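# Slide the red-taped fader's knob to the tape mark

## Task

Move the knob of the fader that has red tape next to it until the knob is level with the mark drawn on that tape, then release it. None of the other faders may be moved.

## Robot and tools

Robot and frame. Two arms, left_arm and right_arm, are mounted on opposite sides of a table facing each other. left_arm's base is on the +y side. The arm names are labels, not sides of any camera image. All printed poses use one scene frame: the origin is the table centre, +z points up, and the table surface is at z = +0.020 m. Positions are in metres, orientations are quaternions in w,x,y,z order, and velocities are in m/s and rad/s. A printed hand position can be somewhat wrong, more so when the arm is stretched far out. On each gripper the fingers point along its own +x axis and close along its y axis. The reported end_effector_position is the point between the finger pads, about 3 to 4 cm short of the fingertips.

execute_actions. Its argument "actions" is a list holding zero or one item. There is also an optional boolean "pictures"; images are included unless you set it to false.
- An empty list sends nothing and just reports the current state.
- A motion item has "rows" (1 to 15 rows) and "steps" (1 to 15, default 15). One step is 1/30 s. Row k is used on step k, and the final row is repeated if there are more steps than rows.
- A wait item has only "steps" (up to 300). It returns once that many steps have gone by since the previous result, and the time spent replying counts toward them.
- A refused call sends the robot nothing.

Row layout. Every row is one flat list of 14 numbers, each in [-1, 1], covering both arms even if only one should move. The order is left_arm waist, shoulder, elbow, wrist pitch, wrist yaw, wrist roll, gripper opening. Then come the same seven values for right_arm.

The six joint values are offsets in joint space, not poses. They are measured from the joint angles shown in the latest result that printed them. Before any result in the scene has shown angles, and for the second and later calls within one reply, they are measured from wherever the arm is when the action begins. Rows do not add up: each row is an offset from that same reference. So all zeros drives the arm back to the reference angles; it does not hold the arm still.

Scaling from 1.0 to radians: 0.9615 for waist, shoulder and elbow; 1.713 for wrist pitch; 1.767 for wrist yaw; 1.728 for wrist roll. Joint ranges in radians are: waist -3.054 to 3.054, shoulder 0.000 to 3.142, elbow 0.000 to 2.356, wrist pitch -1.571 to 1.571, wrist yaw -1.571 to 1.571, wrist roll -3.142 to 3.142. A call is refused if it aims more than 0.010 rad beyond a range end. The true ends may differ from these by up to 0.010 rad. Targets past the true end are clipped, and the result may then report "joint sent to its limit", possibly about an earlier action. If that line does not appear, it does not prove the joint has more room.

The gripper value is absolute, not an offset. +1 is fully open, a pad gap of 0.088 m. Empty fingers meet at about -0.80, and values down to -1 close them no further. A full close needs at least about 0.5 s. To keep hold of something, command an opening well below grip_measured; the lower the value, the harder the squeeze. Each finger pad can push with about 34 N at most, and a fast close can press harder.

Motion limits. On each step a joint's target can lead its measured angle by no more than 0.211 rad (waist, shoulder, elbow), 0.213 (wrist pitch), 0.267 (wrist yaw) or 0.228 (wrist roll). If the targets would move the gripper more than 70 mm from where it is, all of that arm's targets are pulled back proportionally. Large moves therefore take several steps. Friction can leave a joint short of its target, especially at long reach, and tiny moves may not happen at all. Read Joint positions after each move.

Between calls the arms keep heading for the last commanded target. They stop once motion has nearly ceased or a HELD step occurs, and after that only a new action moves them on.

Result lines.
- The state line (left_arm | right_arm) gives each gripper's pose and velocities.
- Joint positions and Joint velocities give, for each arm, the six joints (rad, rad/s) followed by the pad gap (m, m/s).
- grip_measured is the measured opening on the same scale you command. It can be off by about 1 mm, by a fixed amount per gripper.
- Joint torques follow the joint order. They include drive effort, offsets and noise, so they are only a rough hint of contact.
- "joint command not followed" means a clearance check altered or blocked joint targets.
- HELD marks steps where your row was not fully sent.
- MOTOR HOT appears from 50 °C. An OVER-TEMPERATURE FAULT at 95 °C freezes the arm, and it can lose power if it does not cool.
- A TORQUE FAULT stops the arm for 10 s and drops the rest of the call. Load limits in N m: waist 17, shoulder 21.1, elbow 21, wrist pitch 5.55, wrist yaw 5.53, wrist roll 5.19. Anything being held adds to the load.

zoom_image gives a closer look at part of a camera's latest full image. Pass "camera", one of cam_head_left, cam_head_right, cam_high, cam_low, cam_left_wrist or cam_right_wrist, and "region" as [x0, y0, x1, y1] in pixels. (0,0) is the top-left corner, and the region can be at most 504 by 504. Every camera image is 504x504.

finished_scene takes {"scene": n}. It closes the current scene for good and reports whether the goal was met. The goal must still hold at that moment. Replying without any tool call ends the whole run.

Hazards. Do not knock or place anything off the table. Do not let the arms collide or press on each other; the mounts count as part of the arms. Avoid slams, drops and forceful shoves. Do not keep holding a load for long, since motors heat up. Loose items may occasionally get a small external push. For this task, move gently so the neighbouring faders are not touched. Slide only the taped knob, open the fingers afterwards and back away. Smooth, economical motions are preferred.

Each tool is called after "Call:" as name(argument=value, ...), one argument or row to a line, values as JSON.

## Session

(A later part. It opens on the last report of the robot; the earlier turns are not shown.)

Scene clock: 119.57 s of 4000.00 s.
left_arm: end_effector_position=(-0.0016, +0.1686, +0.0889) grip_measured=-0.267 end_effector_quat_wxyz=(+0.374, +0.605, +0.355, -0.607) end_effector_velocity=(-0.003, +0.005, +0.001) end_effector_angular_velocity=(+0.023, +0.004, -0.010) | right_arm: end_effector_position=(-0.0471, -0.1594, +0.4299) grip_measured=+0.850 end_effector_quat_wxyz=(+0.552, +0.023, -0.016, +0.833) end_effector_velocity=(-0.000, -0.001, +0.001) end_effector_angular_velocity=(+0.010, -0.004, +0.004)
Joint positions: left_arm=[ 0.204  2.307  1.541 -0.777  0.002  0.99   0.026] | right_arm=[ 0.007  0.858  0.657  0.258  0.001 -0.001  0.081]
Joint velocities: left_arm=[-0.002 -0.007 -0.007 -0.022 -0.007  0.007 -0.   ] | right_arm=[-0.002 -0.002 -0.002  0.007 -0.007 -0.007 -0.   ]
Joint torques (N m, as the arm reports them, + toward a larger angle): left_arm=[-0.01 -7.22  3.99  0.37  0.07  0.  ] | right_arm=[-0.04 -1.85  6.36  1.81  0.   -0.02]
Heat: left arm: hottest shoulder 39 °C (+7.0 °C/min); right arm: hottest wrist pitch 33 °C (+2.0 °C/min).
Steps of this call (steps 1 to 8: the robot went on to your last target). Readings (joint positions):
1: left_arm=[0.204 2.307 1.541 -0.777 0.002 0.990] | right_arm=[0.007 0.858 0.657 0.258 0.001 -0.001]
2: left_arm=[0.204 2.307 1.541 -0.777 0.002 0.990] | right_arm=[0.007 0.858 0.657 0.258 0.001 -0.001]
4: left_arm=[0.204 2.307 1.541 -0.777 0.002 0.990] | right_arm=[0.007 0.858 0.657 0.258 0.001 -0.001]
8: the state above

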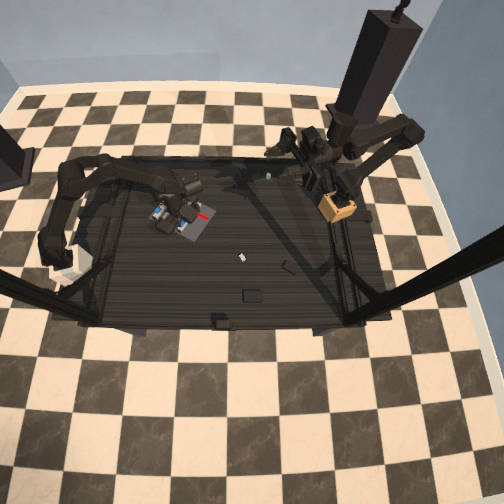

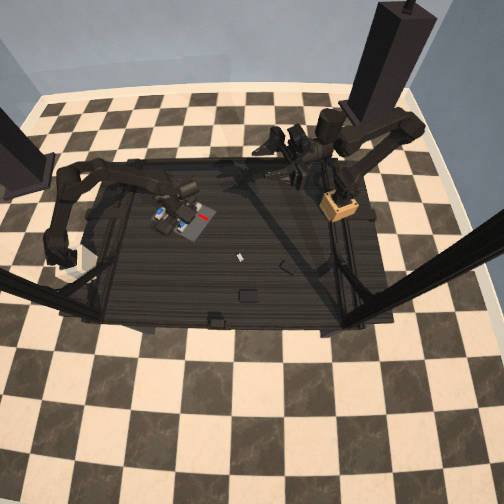

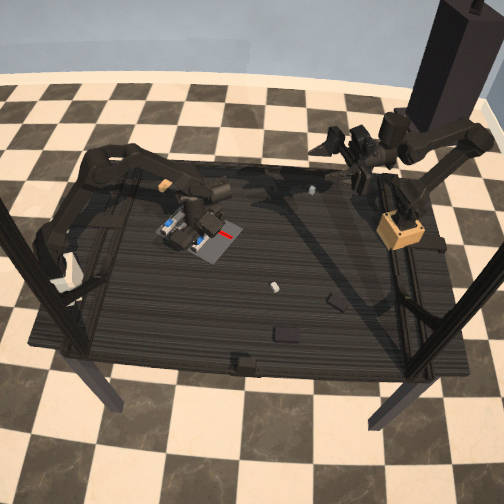

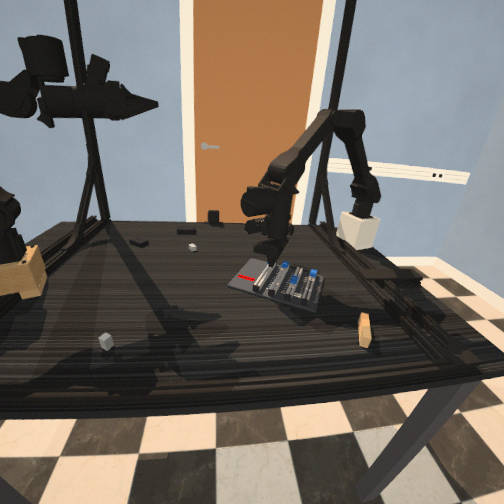

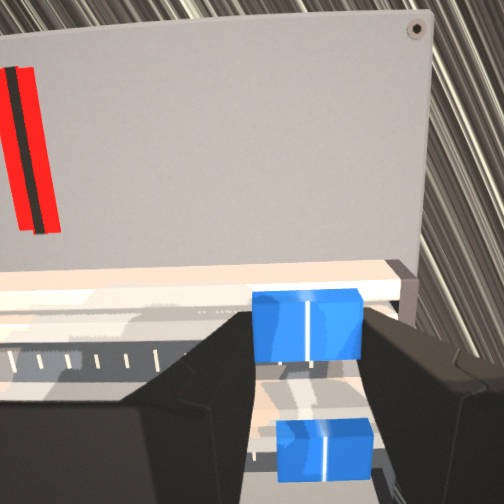

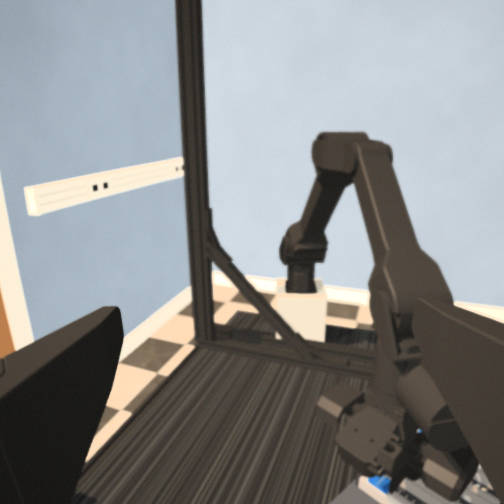

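Call:
execute_actions(
  actions=[
    {"rows":[[0.004,0.01,0.025,-0.004,0,0.002,-0.24,0,0,0,0,0,0,0.85],[0.008,0.02,0.043,-0.009,0,0.004,-0.24,0,0,0,0,0,0,0.85],[0.012,0.03,0.06,-0.014,0,0.006,-0.24,0,0,0,0,0,0,0.85],[0.016,0.04,0.078,-0.018,0,0.009,-0.24,0,0,0,0,0,0,0.85],[0.02,0.05,0.095,-0.023,0,0.011,-0.24,0,0,0,0,0,0,0.85],[0.024,0.06,0.113,-0.028,0,0.013,-0.24,0,0,0,0,0,0,0.85],[0.028,0.07,0.13,-0.033,0,0.015,-0.24,0,0,0,0,0,0,0.85],[0.032,0.08,0.148,-0.038,0,0.017,-0.24,0,0,0,0,0,0,0.85],[0.036,0.09,0.165,-0.043,0,0.019,-0.24,0,0,0,0,0,0,0.85],[0.04,0.1,0.183,-0.047,0,0.022,-0.24,0,0,0,0,0,0,0.85],[0.044,0.11,0.2,-0.052,0,0.024,-0.24,0,0,0,0,0,0,0.85],[0.0485,0.12,0.218,-0.057,0,0.026,-0.24,0,0,0,0,0,0,0.85]],"steps":15},
  ],
  pictures=false,
)

Call:
execute_actions(
  actions=[
    {"steps":12},
  ],
)

Scene clock: 140.57 s of 4000.00 s.
left_arm: end_effector_position=(+0.0254, +0.1528, +0.0920) grip_measured=-0.240 end_effector_quat_wxyz=(+0.374, +0.604, +0.354, -0.608) end_effector_velocity=(+0.026, -0.014, +0.001) end_effector_angular_velocity=(+0.019, +0.001, -0.005) | right_arm: end_effector_position=(-0.0471, -0.1594, +0.4299) grip_measured=+0.850 end_effector_quat_wxyz=(+0.552, +0.023, -0.016, +0.833) end_effector_velocity=(-0.002, -0.001, -0.005) end_effector_angular_velocity=(-0.017, -0.016, +0.019)
Joint positions: left_arm=[ 0.241  2.396  1.718 -0.864  0.006  1.027  0.027] | right_arm=[ 0.007  0.858  0.657  0.258  0.001 -0.001  0.081]
Joint velocities: left_arm=[ 0.032  0.105  0.198 -0.11  -0.007  0.037 -0.   ] | right_arm=[-0.002 -0.002 -0.002 -0.022 -0.022 -0.007 -0.   ]
Joint torques (N m, as the arm reports them, + toward a larger angle): left_arm=[ 0.5  -8.52  5.39  0.09 -0.05  0.14] | right_arm=[-0.07 -1.84  6.36  1.8  -0.01 -0.01]
Heat: left arm: hottest shoulder 38 °C (+4.0 °C/min); right arm: hottest wrist pitch 33 °C (+1.0 °C/min).
Steps of this call (steps 1 to 15: the robot went on to your last target; steps 16 to 90: nothing new was sent; then 17.50 s passed at rest; steps 91 to 105: all 15 steps of this action). Readings (joint positions):
91: left_arm=[0.204 2.308 1.542 -0.778 0.002 0.990] | right_arm=[0.007 0.858 0.657 0.258 0.001 -0.001]
92: left_arm=[0.204 2.308 1.547 -0.783 0.002 0.990] | right_arm=[0.007 0.858 0.657 0.258 0.001 -0.001]
94: left_arm=[0.205 2.316 1.564 -0.798 0.004 0.994] | right_arm=[0.007 0.858 0.657 0.258 0.001 -0.001]
98: left_arm=[0.217 2.344 1.619 -0.824 0.006 1.007] | right_arm=[0.007 0.858 0.657 0.258 0.001 -0.001]
105: the state above

Scene clock: 140.97 s of 4000.00 s.
left_arm: end_effector_position=(+0.0269, +0.1520, +0.0920) grip_measured=-0.239 end_effector_quat_wxyz=(+0.372, +0.604, +0.355, -0.608) end_effector_velocity=(-0.001, +0.001, -0.001) end_effector_angular_velocity=(+0.010, -0.003, -0.010) | right_arm: end_effector_position=(-0.0471, -0.1594, +0.4299) grip_measured=+0.850 end_effector_quat_wxyz=(+0.552, +0.023, -0.016, +0.833) end_effector_velocity=(-0.000, -0.001, +0.001) end_effector_angular_velocity=(+0.015, -0.018, +0.004)
Joint positions: left_arm=[ 0.242  2.405  1.734 -0.876  0.006  1.031  0.027] | right_arm=[ 0.007  0.858  0.657  0.258  0.001 -0.001  0.081]
Joint velocities: left_arm=[-0.002  0.002  0.002 -0.007 -0.007  0.007 -0.   ] | right_arm=[-0.002 -0.002 -0.002  0.007 -0.007 -0.022 -0.   ]
Joint torques (N m, as the arm reports them, + toward a larger angle): left_arm=[ 0.72 -8.49  5.71  0.29 -0.06  0.11] | right_arm=[-0.06 -1.87  6.39  1.81 -0.01 -0.01]
Heat: left arm: hottest shoulder 38 °C (+4.0 °C/min); right arm: hottest wrist pitch 33 °C (+1.0 °C/min).
Steps of this call (steps 1 to 12: the robot went on to your last target). Readings (joint positions):
1: left_arm=[0.241 2.398 1.723 -0.867 0.006 1.028] | right_arm=[0.007 0.858 0.657 0.258 0.001 -0.001]
2: left_arm=[0.242 2.400 1.726 -0.870 0.006 1.029] | right_arm=[0.007 0.858 0.657 0.258 0.001 -0.001]
4: left_arm=[0.242 2.402 1.730 -0.873 0.006 1.030] | right_arm=[0.007 0.858 0.657 0.258 0.001 -0.001]
8: left_arm=[0.242 2.404 1.733 -0.875 0.006 1.031] | right_arm=[0.007 0.858 0.657 0.258 0.001 -0.001]
12: the state above

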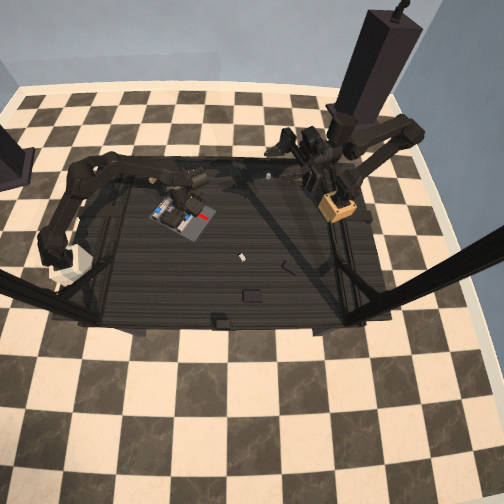

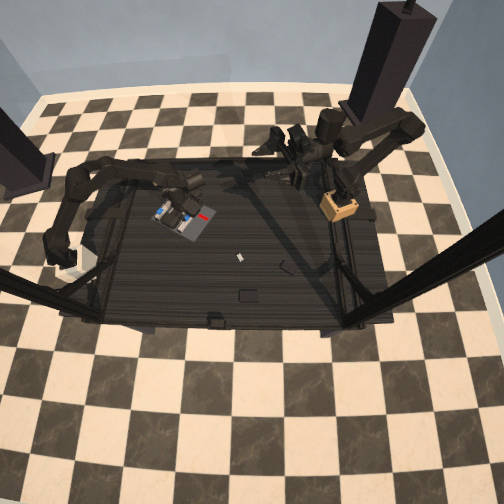

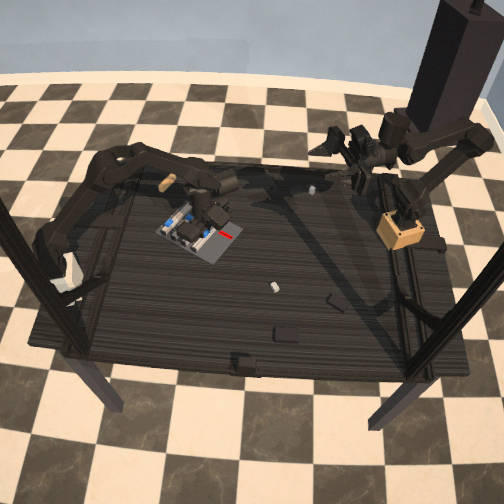

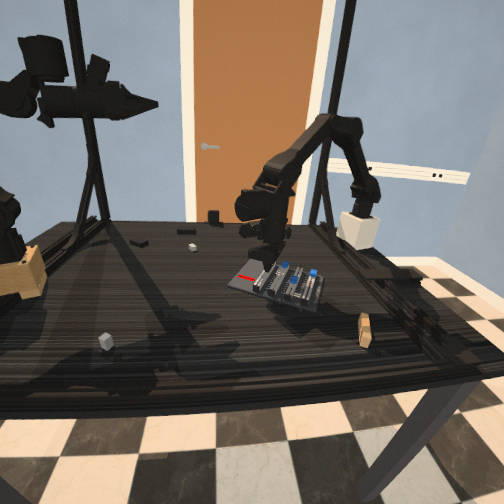

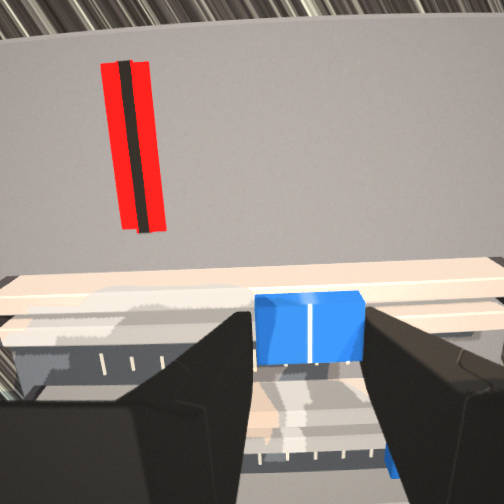

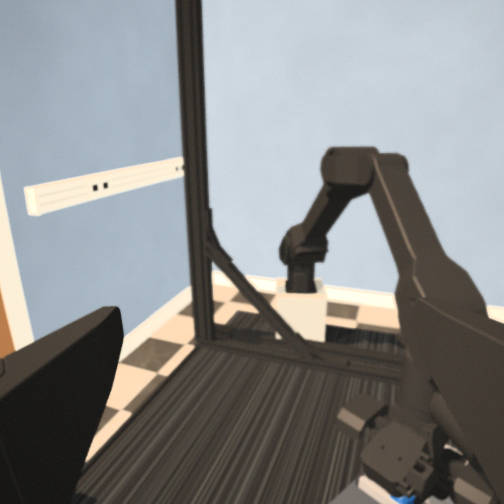

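Call:
execute_actions(
  actions=[
    {"rows":[[0.012,0.025,0.032,-0.004,0,0.003,-0.24,0,0,0,0,0,0,0.85],[0.016,0.036,0.053,-0.009,0,0.005,-0.24,0,0,0,0,0,0,0.85],[0.02,0.048,0.075,-0.015,0,0.007,-0.24,0,0,0,0,0,0,0.85],[0.024,0.059,0.097,-0.02,0,0.009,-0.24,0,0,0,0,0,0,0.85],[0.028,0.071,0.118,-0.026,0,0.011,-0.24,0,0,0,0,0,0,0.85],[0.032,0.082,0.14,-0.031,0,0.013,-0.24,0,0,0,0,0,0,0.85],[0.036,0.094,0.161,-0.036,0,0.015,-0.24,0,0,0,0,0,0,0.85],[0.04,0.105,0.183,-0.042,0,0.017,-0.24,0,0,0,0,0,0,0.85],[0.043,0.117,0.204,-0.047,0,0.019,-0.24,0,0,0,0,0,0,0.85],[0.047,0.128,0.226,-0.052,0,0.021,-0.24,0,0,0,0,0,0,0.85],[0.05,0.14,0.247,-0.058,0,0.023,-0.24,0,0,0,0,0,0,0.85],[0.053,0.152,0.269,-0.063,0,0.025,-0.24,0,0,0,0,0,0,0.85],[0.056,0.163,0.29,-0.069,0,0.027,-0.24,0,0,0,0,0,0,0.85],[0.059,0.175,0.312,-0.074,0,0.028,-0.24,0,0,0,0,0,0,0.85]],"steps":15},
  ],
  pictures=false,
)

Call:
execute_actions(
  actions=[
    {"steps":18},
  ],
)

Scene clock: 156.07 s of 4000.00 s.
left_arm: end_effector_position=(+0.0613, +0.1337, +0.0939) grip_measured=-0.239 end_effector_quat_wxyz=(+0.377, +0.604, +0.352, -0.608) end_effector_velocity=(+0.071, -0.034, +0.002) end_effector_angular_velocity=(-0.059, -0.031, +0.049) | right_arm: end_effector_position=(-0.0471, -0.1594, +0.4299) grip_measured=+0.850 end_effector_quat_wxyz=(+0.552, +0.023, -0.016, +0.833) end_effector_velocity=(-0.000, -0.000, -0.002) end_effector_angular_velocity=(-0.009, +0.003, +0.005)
Joint positions: left_arm=[ 0.284  2.53   1.977 -0.983  0.007  1.07   0.027] | right_arm=[ 0.007  0.858  0.657  0.258  0.001 -0.001  0.081]
Joint velocities: left_arm=[ 0.085  0.237  0.457 -0.154  0.007  0.037 -0.   ] | right_arm=[-0.002 -0.002 -0.002 -0.007 -0.007  0.007 -0.   ]
Joint torques (N m, as the arm reports them, + toward a larger angle): left_arm=[ 0.61 -8.98  5.77  0.15  0.02  0.09] | right_arm=[-0.07 -1.85  6.38  1.81  0.    0.  ]
Heat: left arm: hottest shoulder 39 °C (+4.0 °C/min); right arm: hottest wrist pitch 33 °C (+1.0 °C/min).
Steps of this call (steps 1 to 30: the robot went on to your last target; steps 31 to 90: nothing new was sent; then 11.60 s passed at rest; steps 91 to 105: all 15 steps of this action). Readings (joint positions):
91: left_arm=[0.242 2.407 1.738 -0.879 0.006 1.032] | right_arm=[0.007 0.858 0.657 0.258 0.001 -0.001]
92: left_arm=[0.243 2.410 1.745 -0.884 0.006 1.033] | right_arm=[0.007 0.858 0.657 0.258 0.001 -0.001]
94: left_arm=[0.247 2.422 1.769 -0.896 0.006 1.037] | right_arm=[0.007 0.858 0.657 0.258 0.001 -0.001]
98: left_arm=[0.262 2.459 1.840 -0.924 0.007 1.048] | right_arm=[0.007 0.858 0.657 0.258 0.001 -0.001]
105: the state above

Scene clock: 156.67 s of 4000.00 s.
left_arm: end_effector_position=(+0.0655, +0.1320, +0.0938) grip_measured=-0.240 end_effector_quat_wxyz=(+0.376, +0.603, +0.354, -0.609) end_effector_velocity=(-0.002, +0.003, +0.002) end_effector_angular_velocity=(+0.018, +0.004, +0.020) | right_arm: end_effector_position=(-0.0471, -0.1594, +0.4299) grip_measured=+0.850 end_effector_quat_wxyz=(+0.552, +0.023, -0.016, +0.833) end_effector_velocity=(+0.002, +0.000, -0.002) end_effector_angular_velocity=(-0.004, -0.009, -0.010)
Joint positions: left_arm=[ 0.291  2.552  2.018 -1.006  0.01   1.076  0.027] | right_arm=[ 0.007  0.858  0.657  0.258  0.001 -0.001  0.081]
Joint velocities: left_arm=[-0.002 -0.002  0.002 -0.022 -0.007 -0.022  0.   ] | right_arm=[-0.002 -0.002 -0.002 -0.007  0.007 -0.007 -0.   ]
Joint torques (N m, as the arm reports them, + toward a larger angle): left_arm=[ 0.76 -9.01  6.04  0.47 -0.08  0.13] | right_arm=[-0.04 -1.85  6.38  1.81 -0.01 -0.01]
Heat: left arm: hottest shoulder 39 °C (+4.0 °C/min); right arm: hottest wrist pitch 33 °C (+1.0 °C/min).
Steps of this call (steps 1 to 18: the robot went on to your last target). Readings (joint positions):
1: left_arm=[0.287 2.537 1.990 -0.987 0.008 1.071] | right_arm=[0.007 0.858 0.657 0.258 0.001 -0.001]
2: left_arm=[0.289 2.541 1.998 -0.991 0.009 1.072] | right_arm=[0.007 0.858 0.657 0.258 0.001 -0.001]
4: left_arm=[0.291 2.546 2.008 -0.997 0.010 1.074] | right_arm=[0.007 0.858 0.657 0.258 0.001 -0.001]
8: left_arm=[0.291 2.550 2.016 -1.004 0.010 1.076] | right_arm=[0.007 0.858 0.657 0.258 0.001 -0.001]
18: the state above

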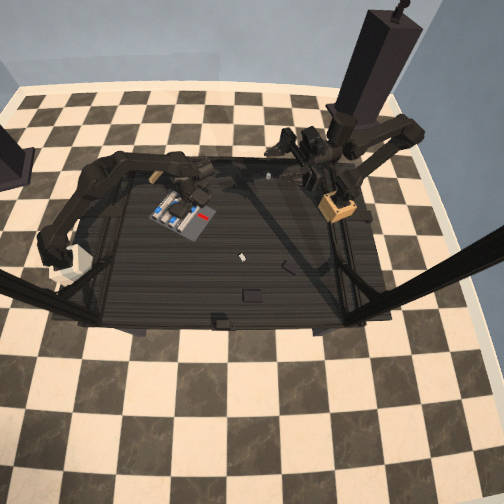

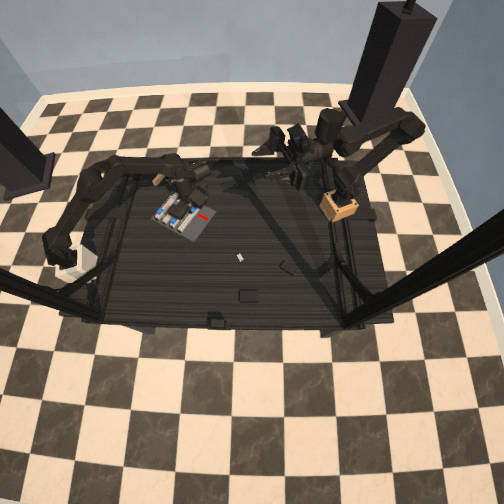

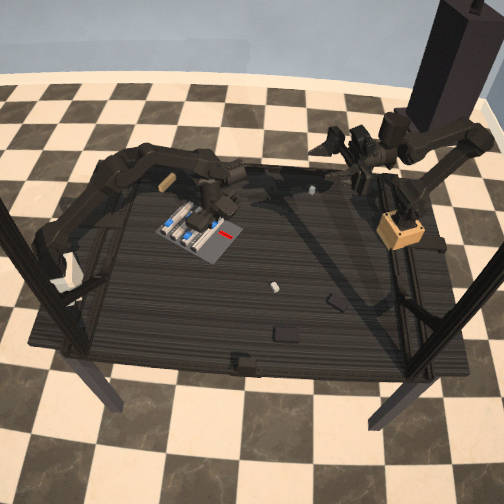

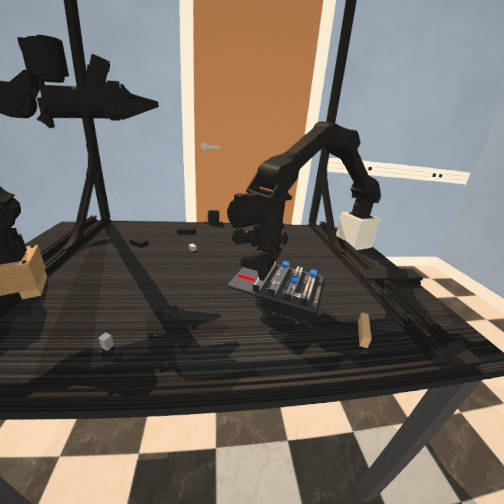

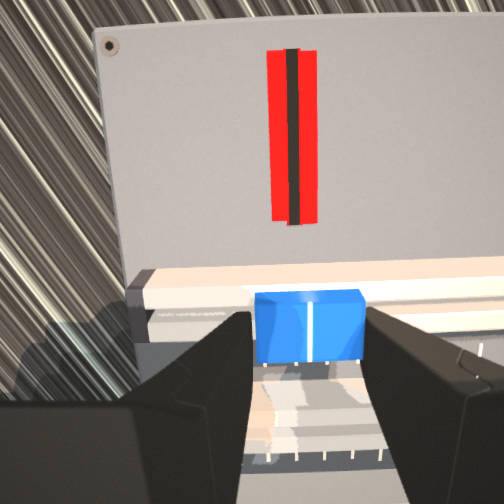

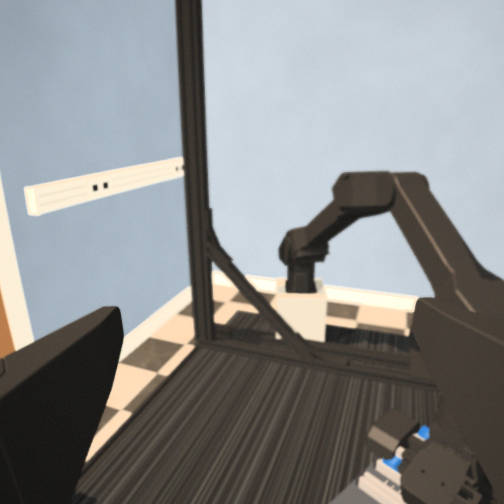

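Call:
zoom_image(
  camera="cam_left_wrist",
  region=[110, 180, 390, 400],
)

Region (110, 180, 390, 400) of cam_left_wrist's 504x504 image, scaled by 1.800, with more detail than that image has; it fills the top 396 rows of this view, and the rest is white.

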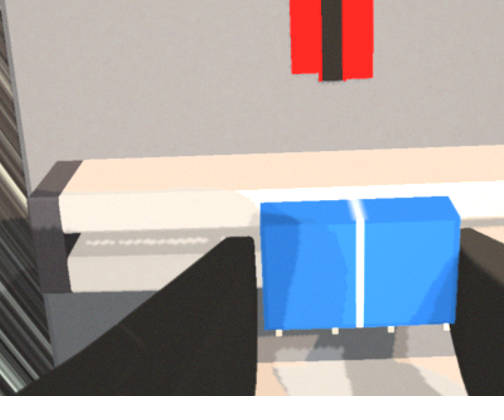

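Call:
execute_actions(
  actions=[
    {"rows":[[0.008,0.015,0.012,0.0075,0,0,-0.24,0,0,0,0,0,0,0.85]],"steps":15},
  ],
)

Call:
zoom_image(
  camera="cam_left_wrist",
  region=[110, 180, 390, 400],
)

Scene clock: 171.07 s of 4000.00 s.
left_arm: end_effector_position=(+0.0668, +0.1313, +0.0936) grip_measured=-0.240 end_effector_quat_wxyz=(+0.378, +0.602, +0.352, -0.609) end_effector_velocity=(-0.005, -0.001, +0.000) end_effector_angular_velocity=(+0.002, +0.010, -0.000) | right_arm: end_effector_position=(-0.0471, -0.1594, +0.4299) grip_measured=+0.850 end_effector_quat_wxyz=(+0.552, +0.023, -0.016, +0.833) end_effector_velocity=(-0.000, -0.001, +0.000) end_effector_angular_velocity=(-0.005, +0.005, +0.005)
Joint positions: left_arm=[ 0.292  2.553  2.019 -1.001  0.012  1.076  0.027] | right_arm=[ 0.007  0.858  0.657  0.258  0.001 -0.001  0.081]
Joint velocities: left_arm=[-0.007 -0.002 -0.002 -0.007  0.007 -0.007 -0.   ] | right_arm=[-0.002 -0.002  0.002 -0.007 -0.007  0.007 -0.   ]
Joint torques (N m, as the arm reports them, + toward a larger angle): left_arm=[ 0.54 -9.81  5.5   0.85  0.   -0.01] | right_arm=[-0.06 -1.83  6.38  1.81 -0.01 -0.01]
Heat: left arm: hottest shoulder 40 °C (+1.0 °C/min); right arm: hottest wrist pitch 33 °C (+1.0 °C/min).
Steps of this call (steps 1 to 15: the robot went on to your last target; steps 16 to 90: nothing new was sent; then 10.90 s passed at rest; steps 91 to 105: all 15 steps of this action). Readings (joint positions):
91: left_arm=[0.291 2.553 2.019 -1.007 0.010 1.076] | right_arm=[0.007 0.858 0.657 0.258 0.001 -0.001]
92: left_arm=[0.291 2.553 2.019 -1.007 0.010 1.076] | right_arm=[0.007 0.858 0.657 0.258 0.001 -0.001]
94: left_arm=[0.291 2.553 2.019 -1.004 0.010 1.076] | right_arm=[0.007 0.858 0.657 0.258 0.001 -0.001]
98: left_arm=[0.292 2.553 2.019 -1.001 0.012 1.076] | right_arm=[0.007 0.858 0.657 0.258 0.001 -0.001]
105: the state above

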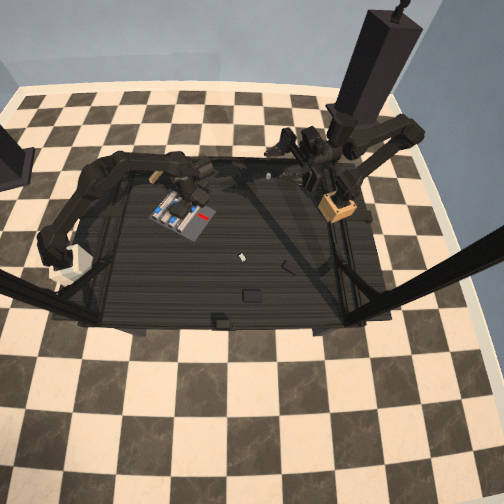

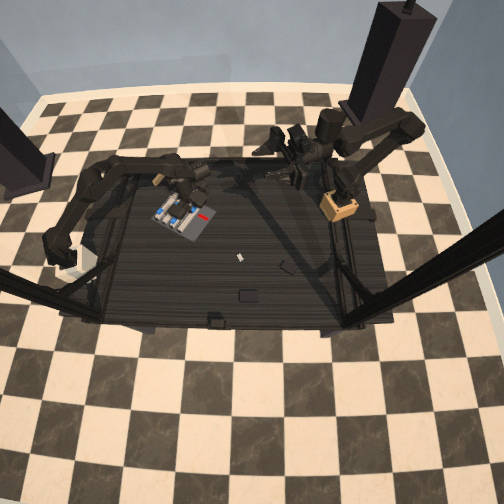

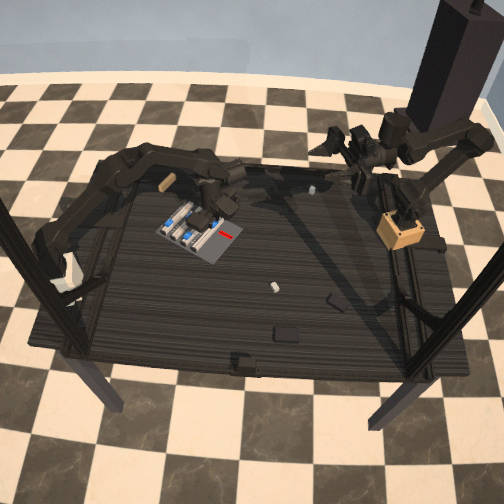

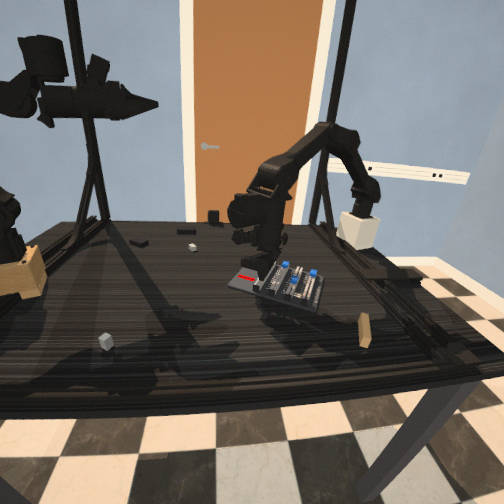

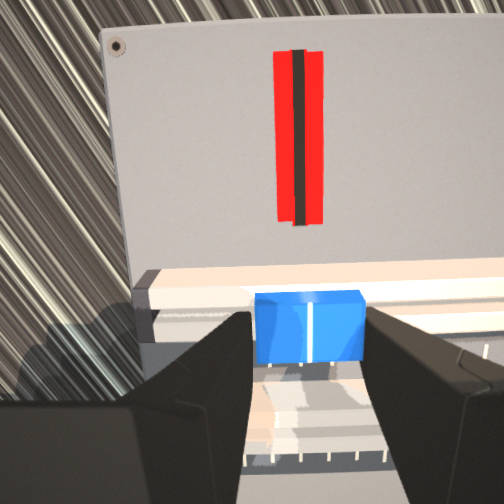

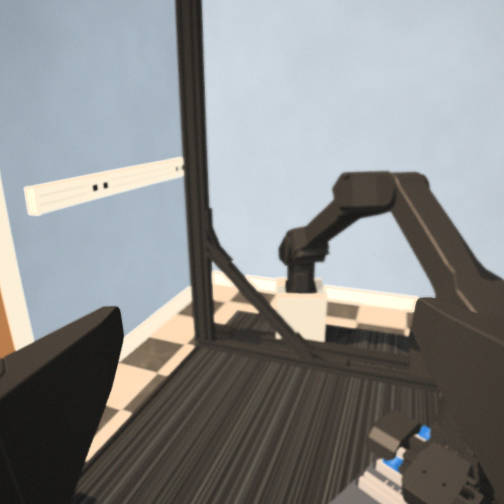

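Region (110, 180, 390, 400) of cam_left_wrist's 504x504 image, scaled by 1.800, with more detail than that image has; it fills the top 396 rows of this view, and the rest is white.

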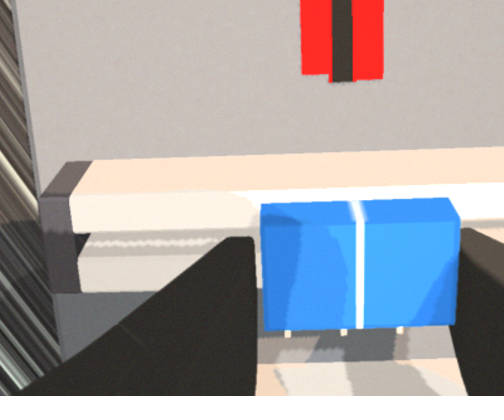

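Call:
execute_actions(
  actions=[
    {"rows":[[0,0,0,0,0,0,-0.1,0,0,0,0,0,0,0.85],[0,0,0,0,0,0,0.05,0,0,0,0,0,0,0.85],[0,0,0,0,0,0,0.2,0,0,0,0,0,0,0.85],[0,0,0,0,0,0,0.3,0,0,0,0,0,0,0.85],[0,0,0,0,0,0,0.4,0,0,0,0,0,0,0.85],[0,-0.02,0,-0.003,0,0,0.4,0,0,0,0,0,0,0.85],[0,-0.035,0,-0.011,0,0,0.4,0,0,0,0,0,0,0.85],[0,-0.05,0,-0.019,0,0,0.4,0,0,0,0,0,0,0.85],[0,-0.065,0,-0.027,0,0,0.4,0,0,0,0,0,0,0.85],[0,-0.08,0,-0.036,0,0,0.4,0,0,0,0,0,0,0.85],[0,-0.095,0,-0.044,0,0,0.4,0,0,0,0,0,0,0.85],[0,-0.11,0,-0.053,0,0,0.4,0,0,0,0,0,0,0.85],[0,-0.125,0,-0.061,0,0,0.4,0,0,0,0,0,0,0.85],[0,-0.14,0,-0.07,0,0,0.4,0,0,0,0,0,0,0.85]],"steps":15},
  ],
  pictures=false,
)

Call:
execute_actions(
  actions=[
    {"steps":15},
  ],
)

Call:
zoom_image(
  camera="cam_left_wrist",
  region=[150, 50, 410, 330],
)

Scene clock: 185.57 s of 4000.00 s.
left_arm: end_effector_position=(+0.0604, +0.1396, +0.1270) grip_measured=+0.386 end_effector_quat_wxyz=(+0.372, +0.601, +0.358, -0.611) end_effector_velocity=(-0.003, +0.009, +0.208) end_effector_angular_velocity=(-0.140, -0.120, +0.005) | right_arm: end_effector_position=(-0.0471, -0.1594, +0.4299) grip_measured=+0.850 end_effector_quat_wxyz=(+0.552, +0.023, -0.016, +0.833) end_effector_velocity=(-0.002, -0.001, -0.004) end_effector_angular_velocity=(-0.014, +0.001, +0.020)
Joint positions: left_arm=[ 0.292  2.48   2.019 -1.092  0.015  1.076  0.058] | right_arm=[ 0.007  0.858  0.657  0.258  0.001 -0.001  0.081]
Joint velocities: left_arm=[-0.002 -0.457 -0.002 -0.271 -0.022 -0.007  0.007] | right_arm=[-0.002 -0.002 -0.007 -0.007 -0.022  0.007 -0.   ]
Joint torques (N m, as the arm reports them, + toward a larger angle): left_arm=[  0.06 -13.66   4.51   0.11  -0.04   0.01] | right_arm=[-0.05 -1.84  6.39  1.8  -0.01 -0.01]
Heat: left arm: hottest shoulder 42 °C (+4.0 °C/min); right arm: hottest wrist pitch 34 °C (+1.0 °C/min).
Steps of this call (steps 1 to 15: the robot went on to your last target; steps 16 to 90: nothing new was sent; then 11.00 s passed at rest; steps 91 to 105: all 15 steps of this action). Readings (joint positions):
91: left_arm=[0.292 2.553 2.019 -1.000 0.012 1.076] | right_arm=[0.007 0.858 0.657 0.258 0.001 -0.001]
92: left_arm=[0.292 2.553 2.019 -0.999 0.013 1.076] | right_arm=[0.007 0.858 0.657 0.258 0.001 -0.001]
94: left_arm=[0.292 2.553 2.019 -1.003 0.015 1.076] | right_arm=[0.007 0.858 0.657 0.258 0.001 -0.001]
98: left_arm=[0.292 2.550 2.019 -1.011 0.016 1.076] | right_arm=[0.007 0.858 0.657 0.258 0.001 -0.001]
105: the state above

Scene clock: 186.07 s of 4000.00 s.
left_arm: end_effector_position=(+0.0596, +0.1408, +0.1475) grip_measured=+0.400 end_effector_quat_wxyz=(+0.378, +0.601, +0.352, -0.610) end_effector_velocity=(-0.002, +0.003, -0.001) end_effector_angular_velocity=(+0.014, +0.000, -0.009) | right_arm: end_effector_position=(-0.0471, -0.1594, +0.4299) grip_measured=+0.850 end_effector_quat_wxyz=(+0.552, +0.023, -0.016, +0.833) end_effector_velocity=(-0.000, -0.000, -0.004) end_effector_angular_velocity=(-0.008, -0.012, +0.004)
Joint positions: left_arm=[ 0.292  2.434  2.019 -1.119  0.015  1.076  0.059] | right_arm=[ 0.007  0.858  0.657  0.258  0.001 -0.001  0.081]
Joint velocities: left_arm=[-0.002 -0.002 -0.007 -0.007 -0.007  0.007 -0.   ] | right_arm=[-0.002 -0.002 -0.007 -0.007 -0.007 -0.007 -0.   ]
Joint torques (N m, as the arm reports them, + toward a larger angle): left_arm=[  0.05 -12.75   4.58   0.08  -0.04   0.01] | right_arm=[-0.03 -1.85  6.36  1.81 -0.01 -0.01]
Heat: left arm: hottest shoulder 42 °C (+4.0 °C/min); right arm: hottest wrist pitch 34 °C (+1.0 °C/min).
Steps of this call (steps 1 to 15: the robot went on to your last target). Readings (joint positions):
1: left_arm=[0.292 2.466 2.019 -1.098 0.015 1.076] | right_arm=[0.007 0.858 0.657 0.258 0.001 -0.001]
2: left_arm=[0.292 2.454 2.019 -1.103 0.015 1.076] | right_arm=[0.007 0.858 0.657 0.258 0.001 -0.001]
4: left_arm=[0.292 2.438 2.019 -1.110 0.015 1.076] | right_arm=[0.007 0.858 0.657 0.258 0.001 -0.001]
8: left_arm=[0.292 2.434 2.019 -1.117 0.015 1.076] | right_arm=[0.007 0.858 0.657 0.258 0.001 -0.001]
15: the state above

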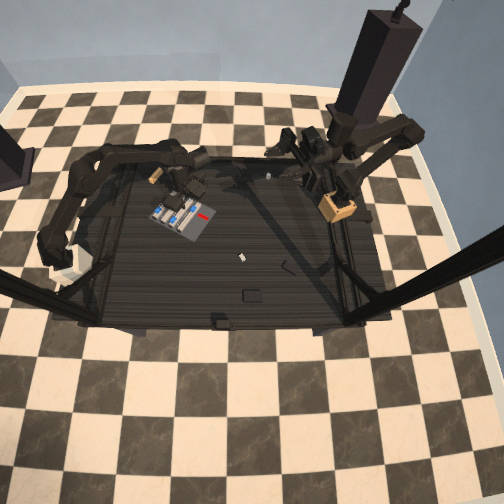

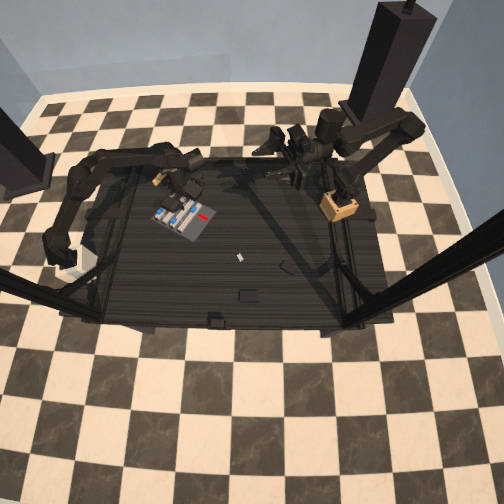

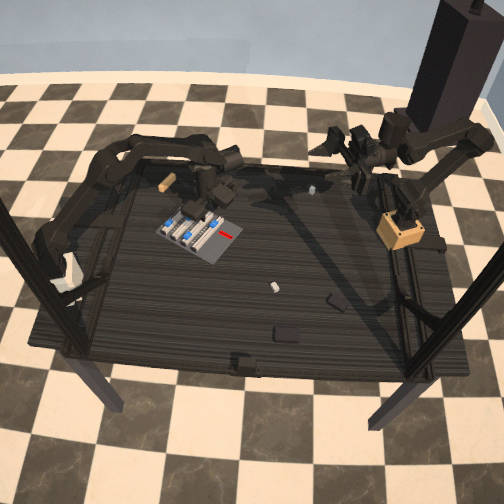

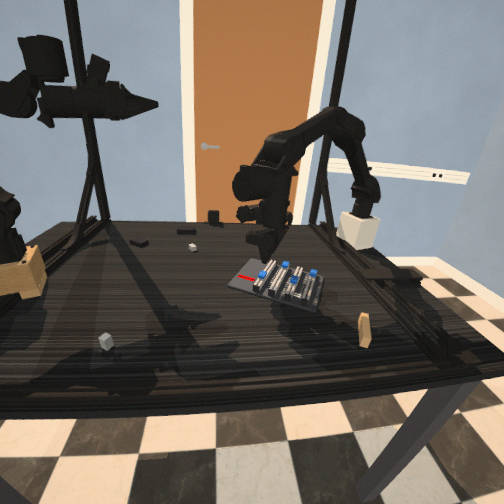

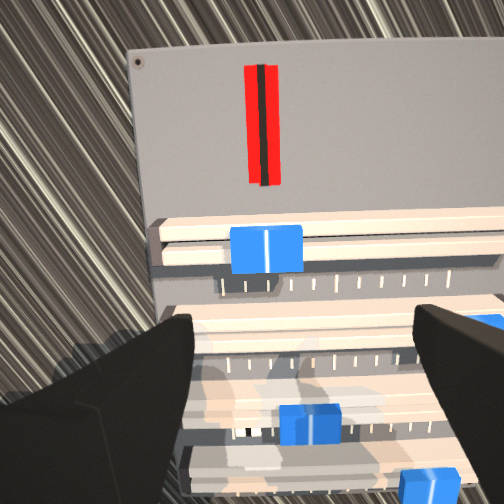

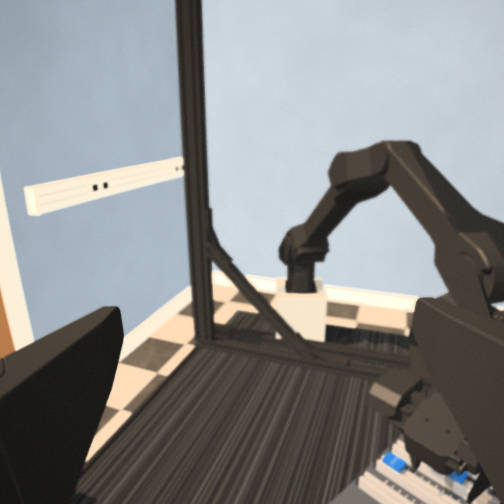

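Region (150, 50, 410, 330) of cam_left_wrist's 504x504 image, scaled by 1.800, with more detail than that image has; it fills the left 468 columns of this view, and the rest is white.

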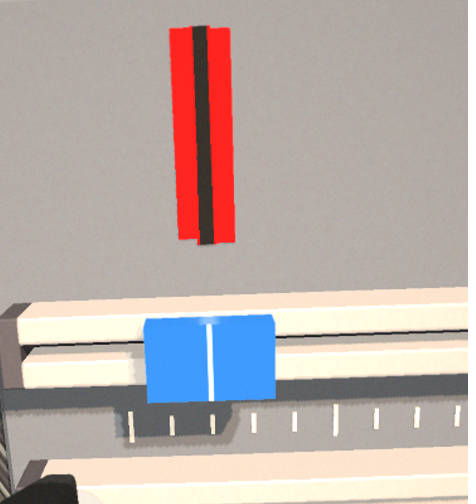

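Aligned.

Call:
finished_scene(
  scene=1,
)

The scene is finished: the task was done.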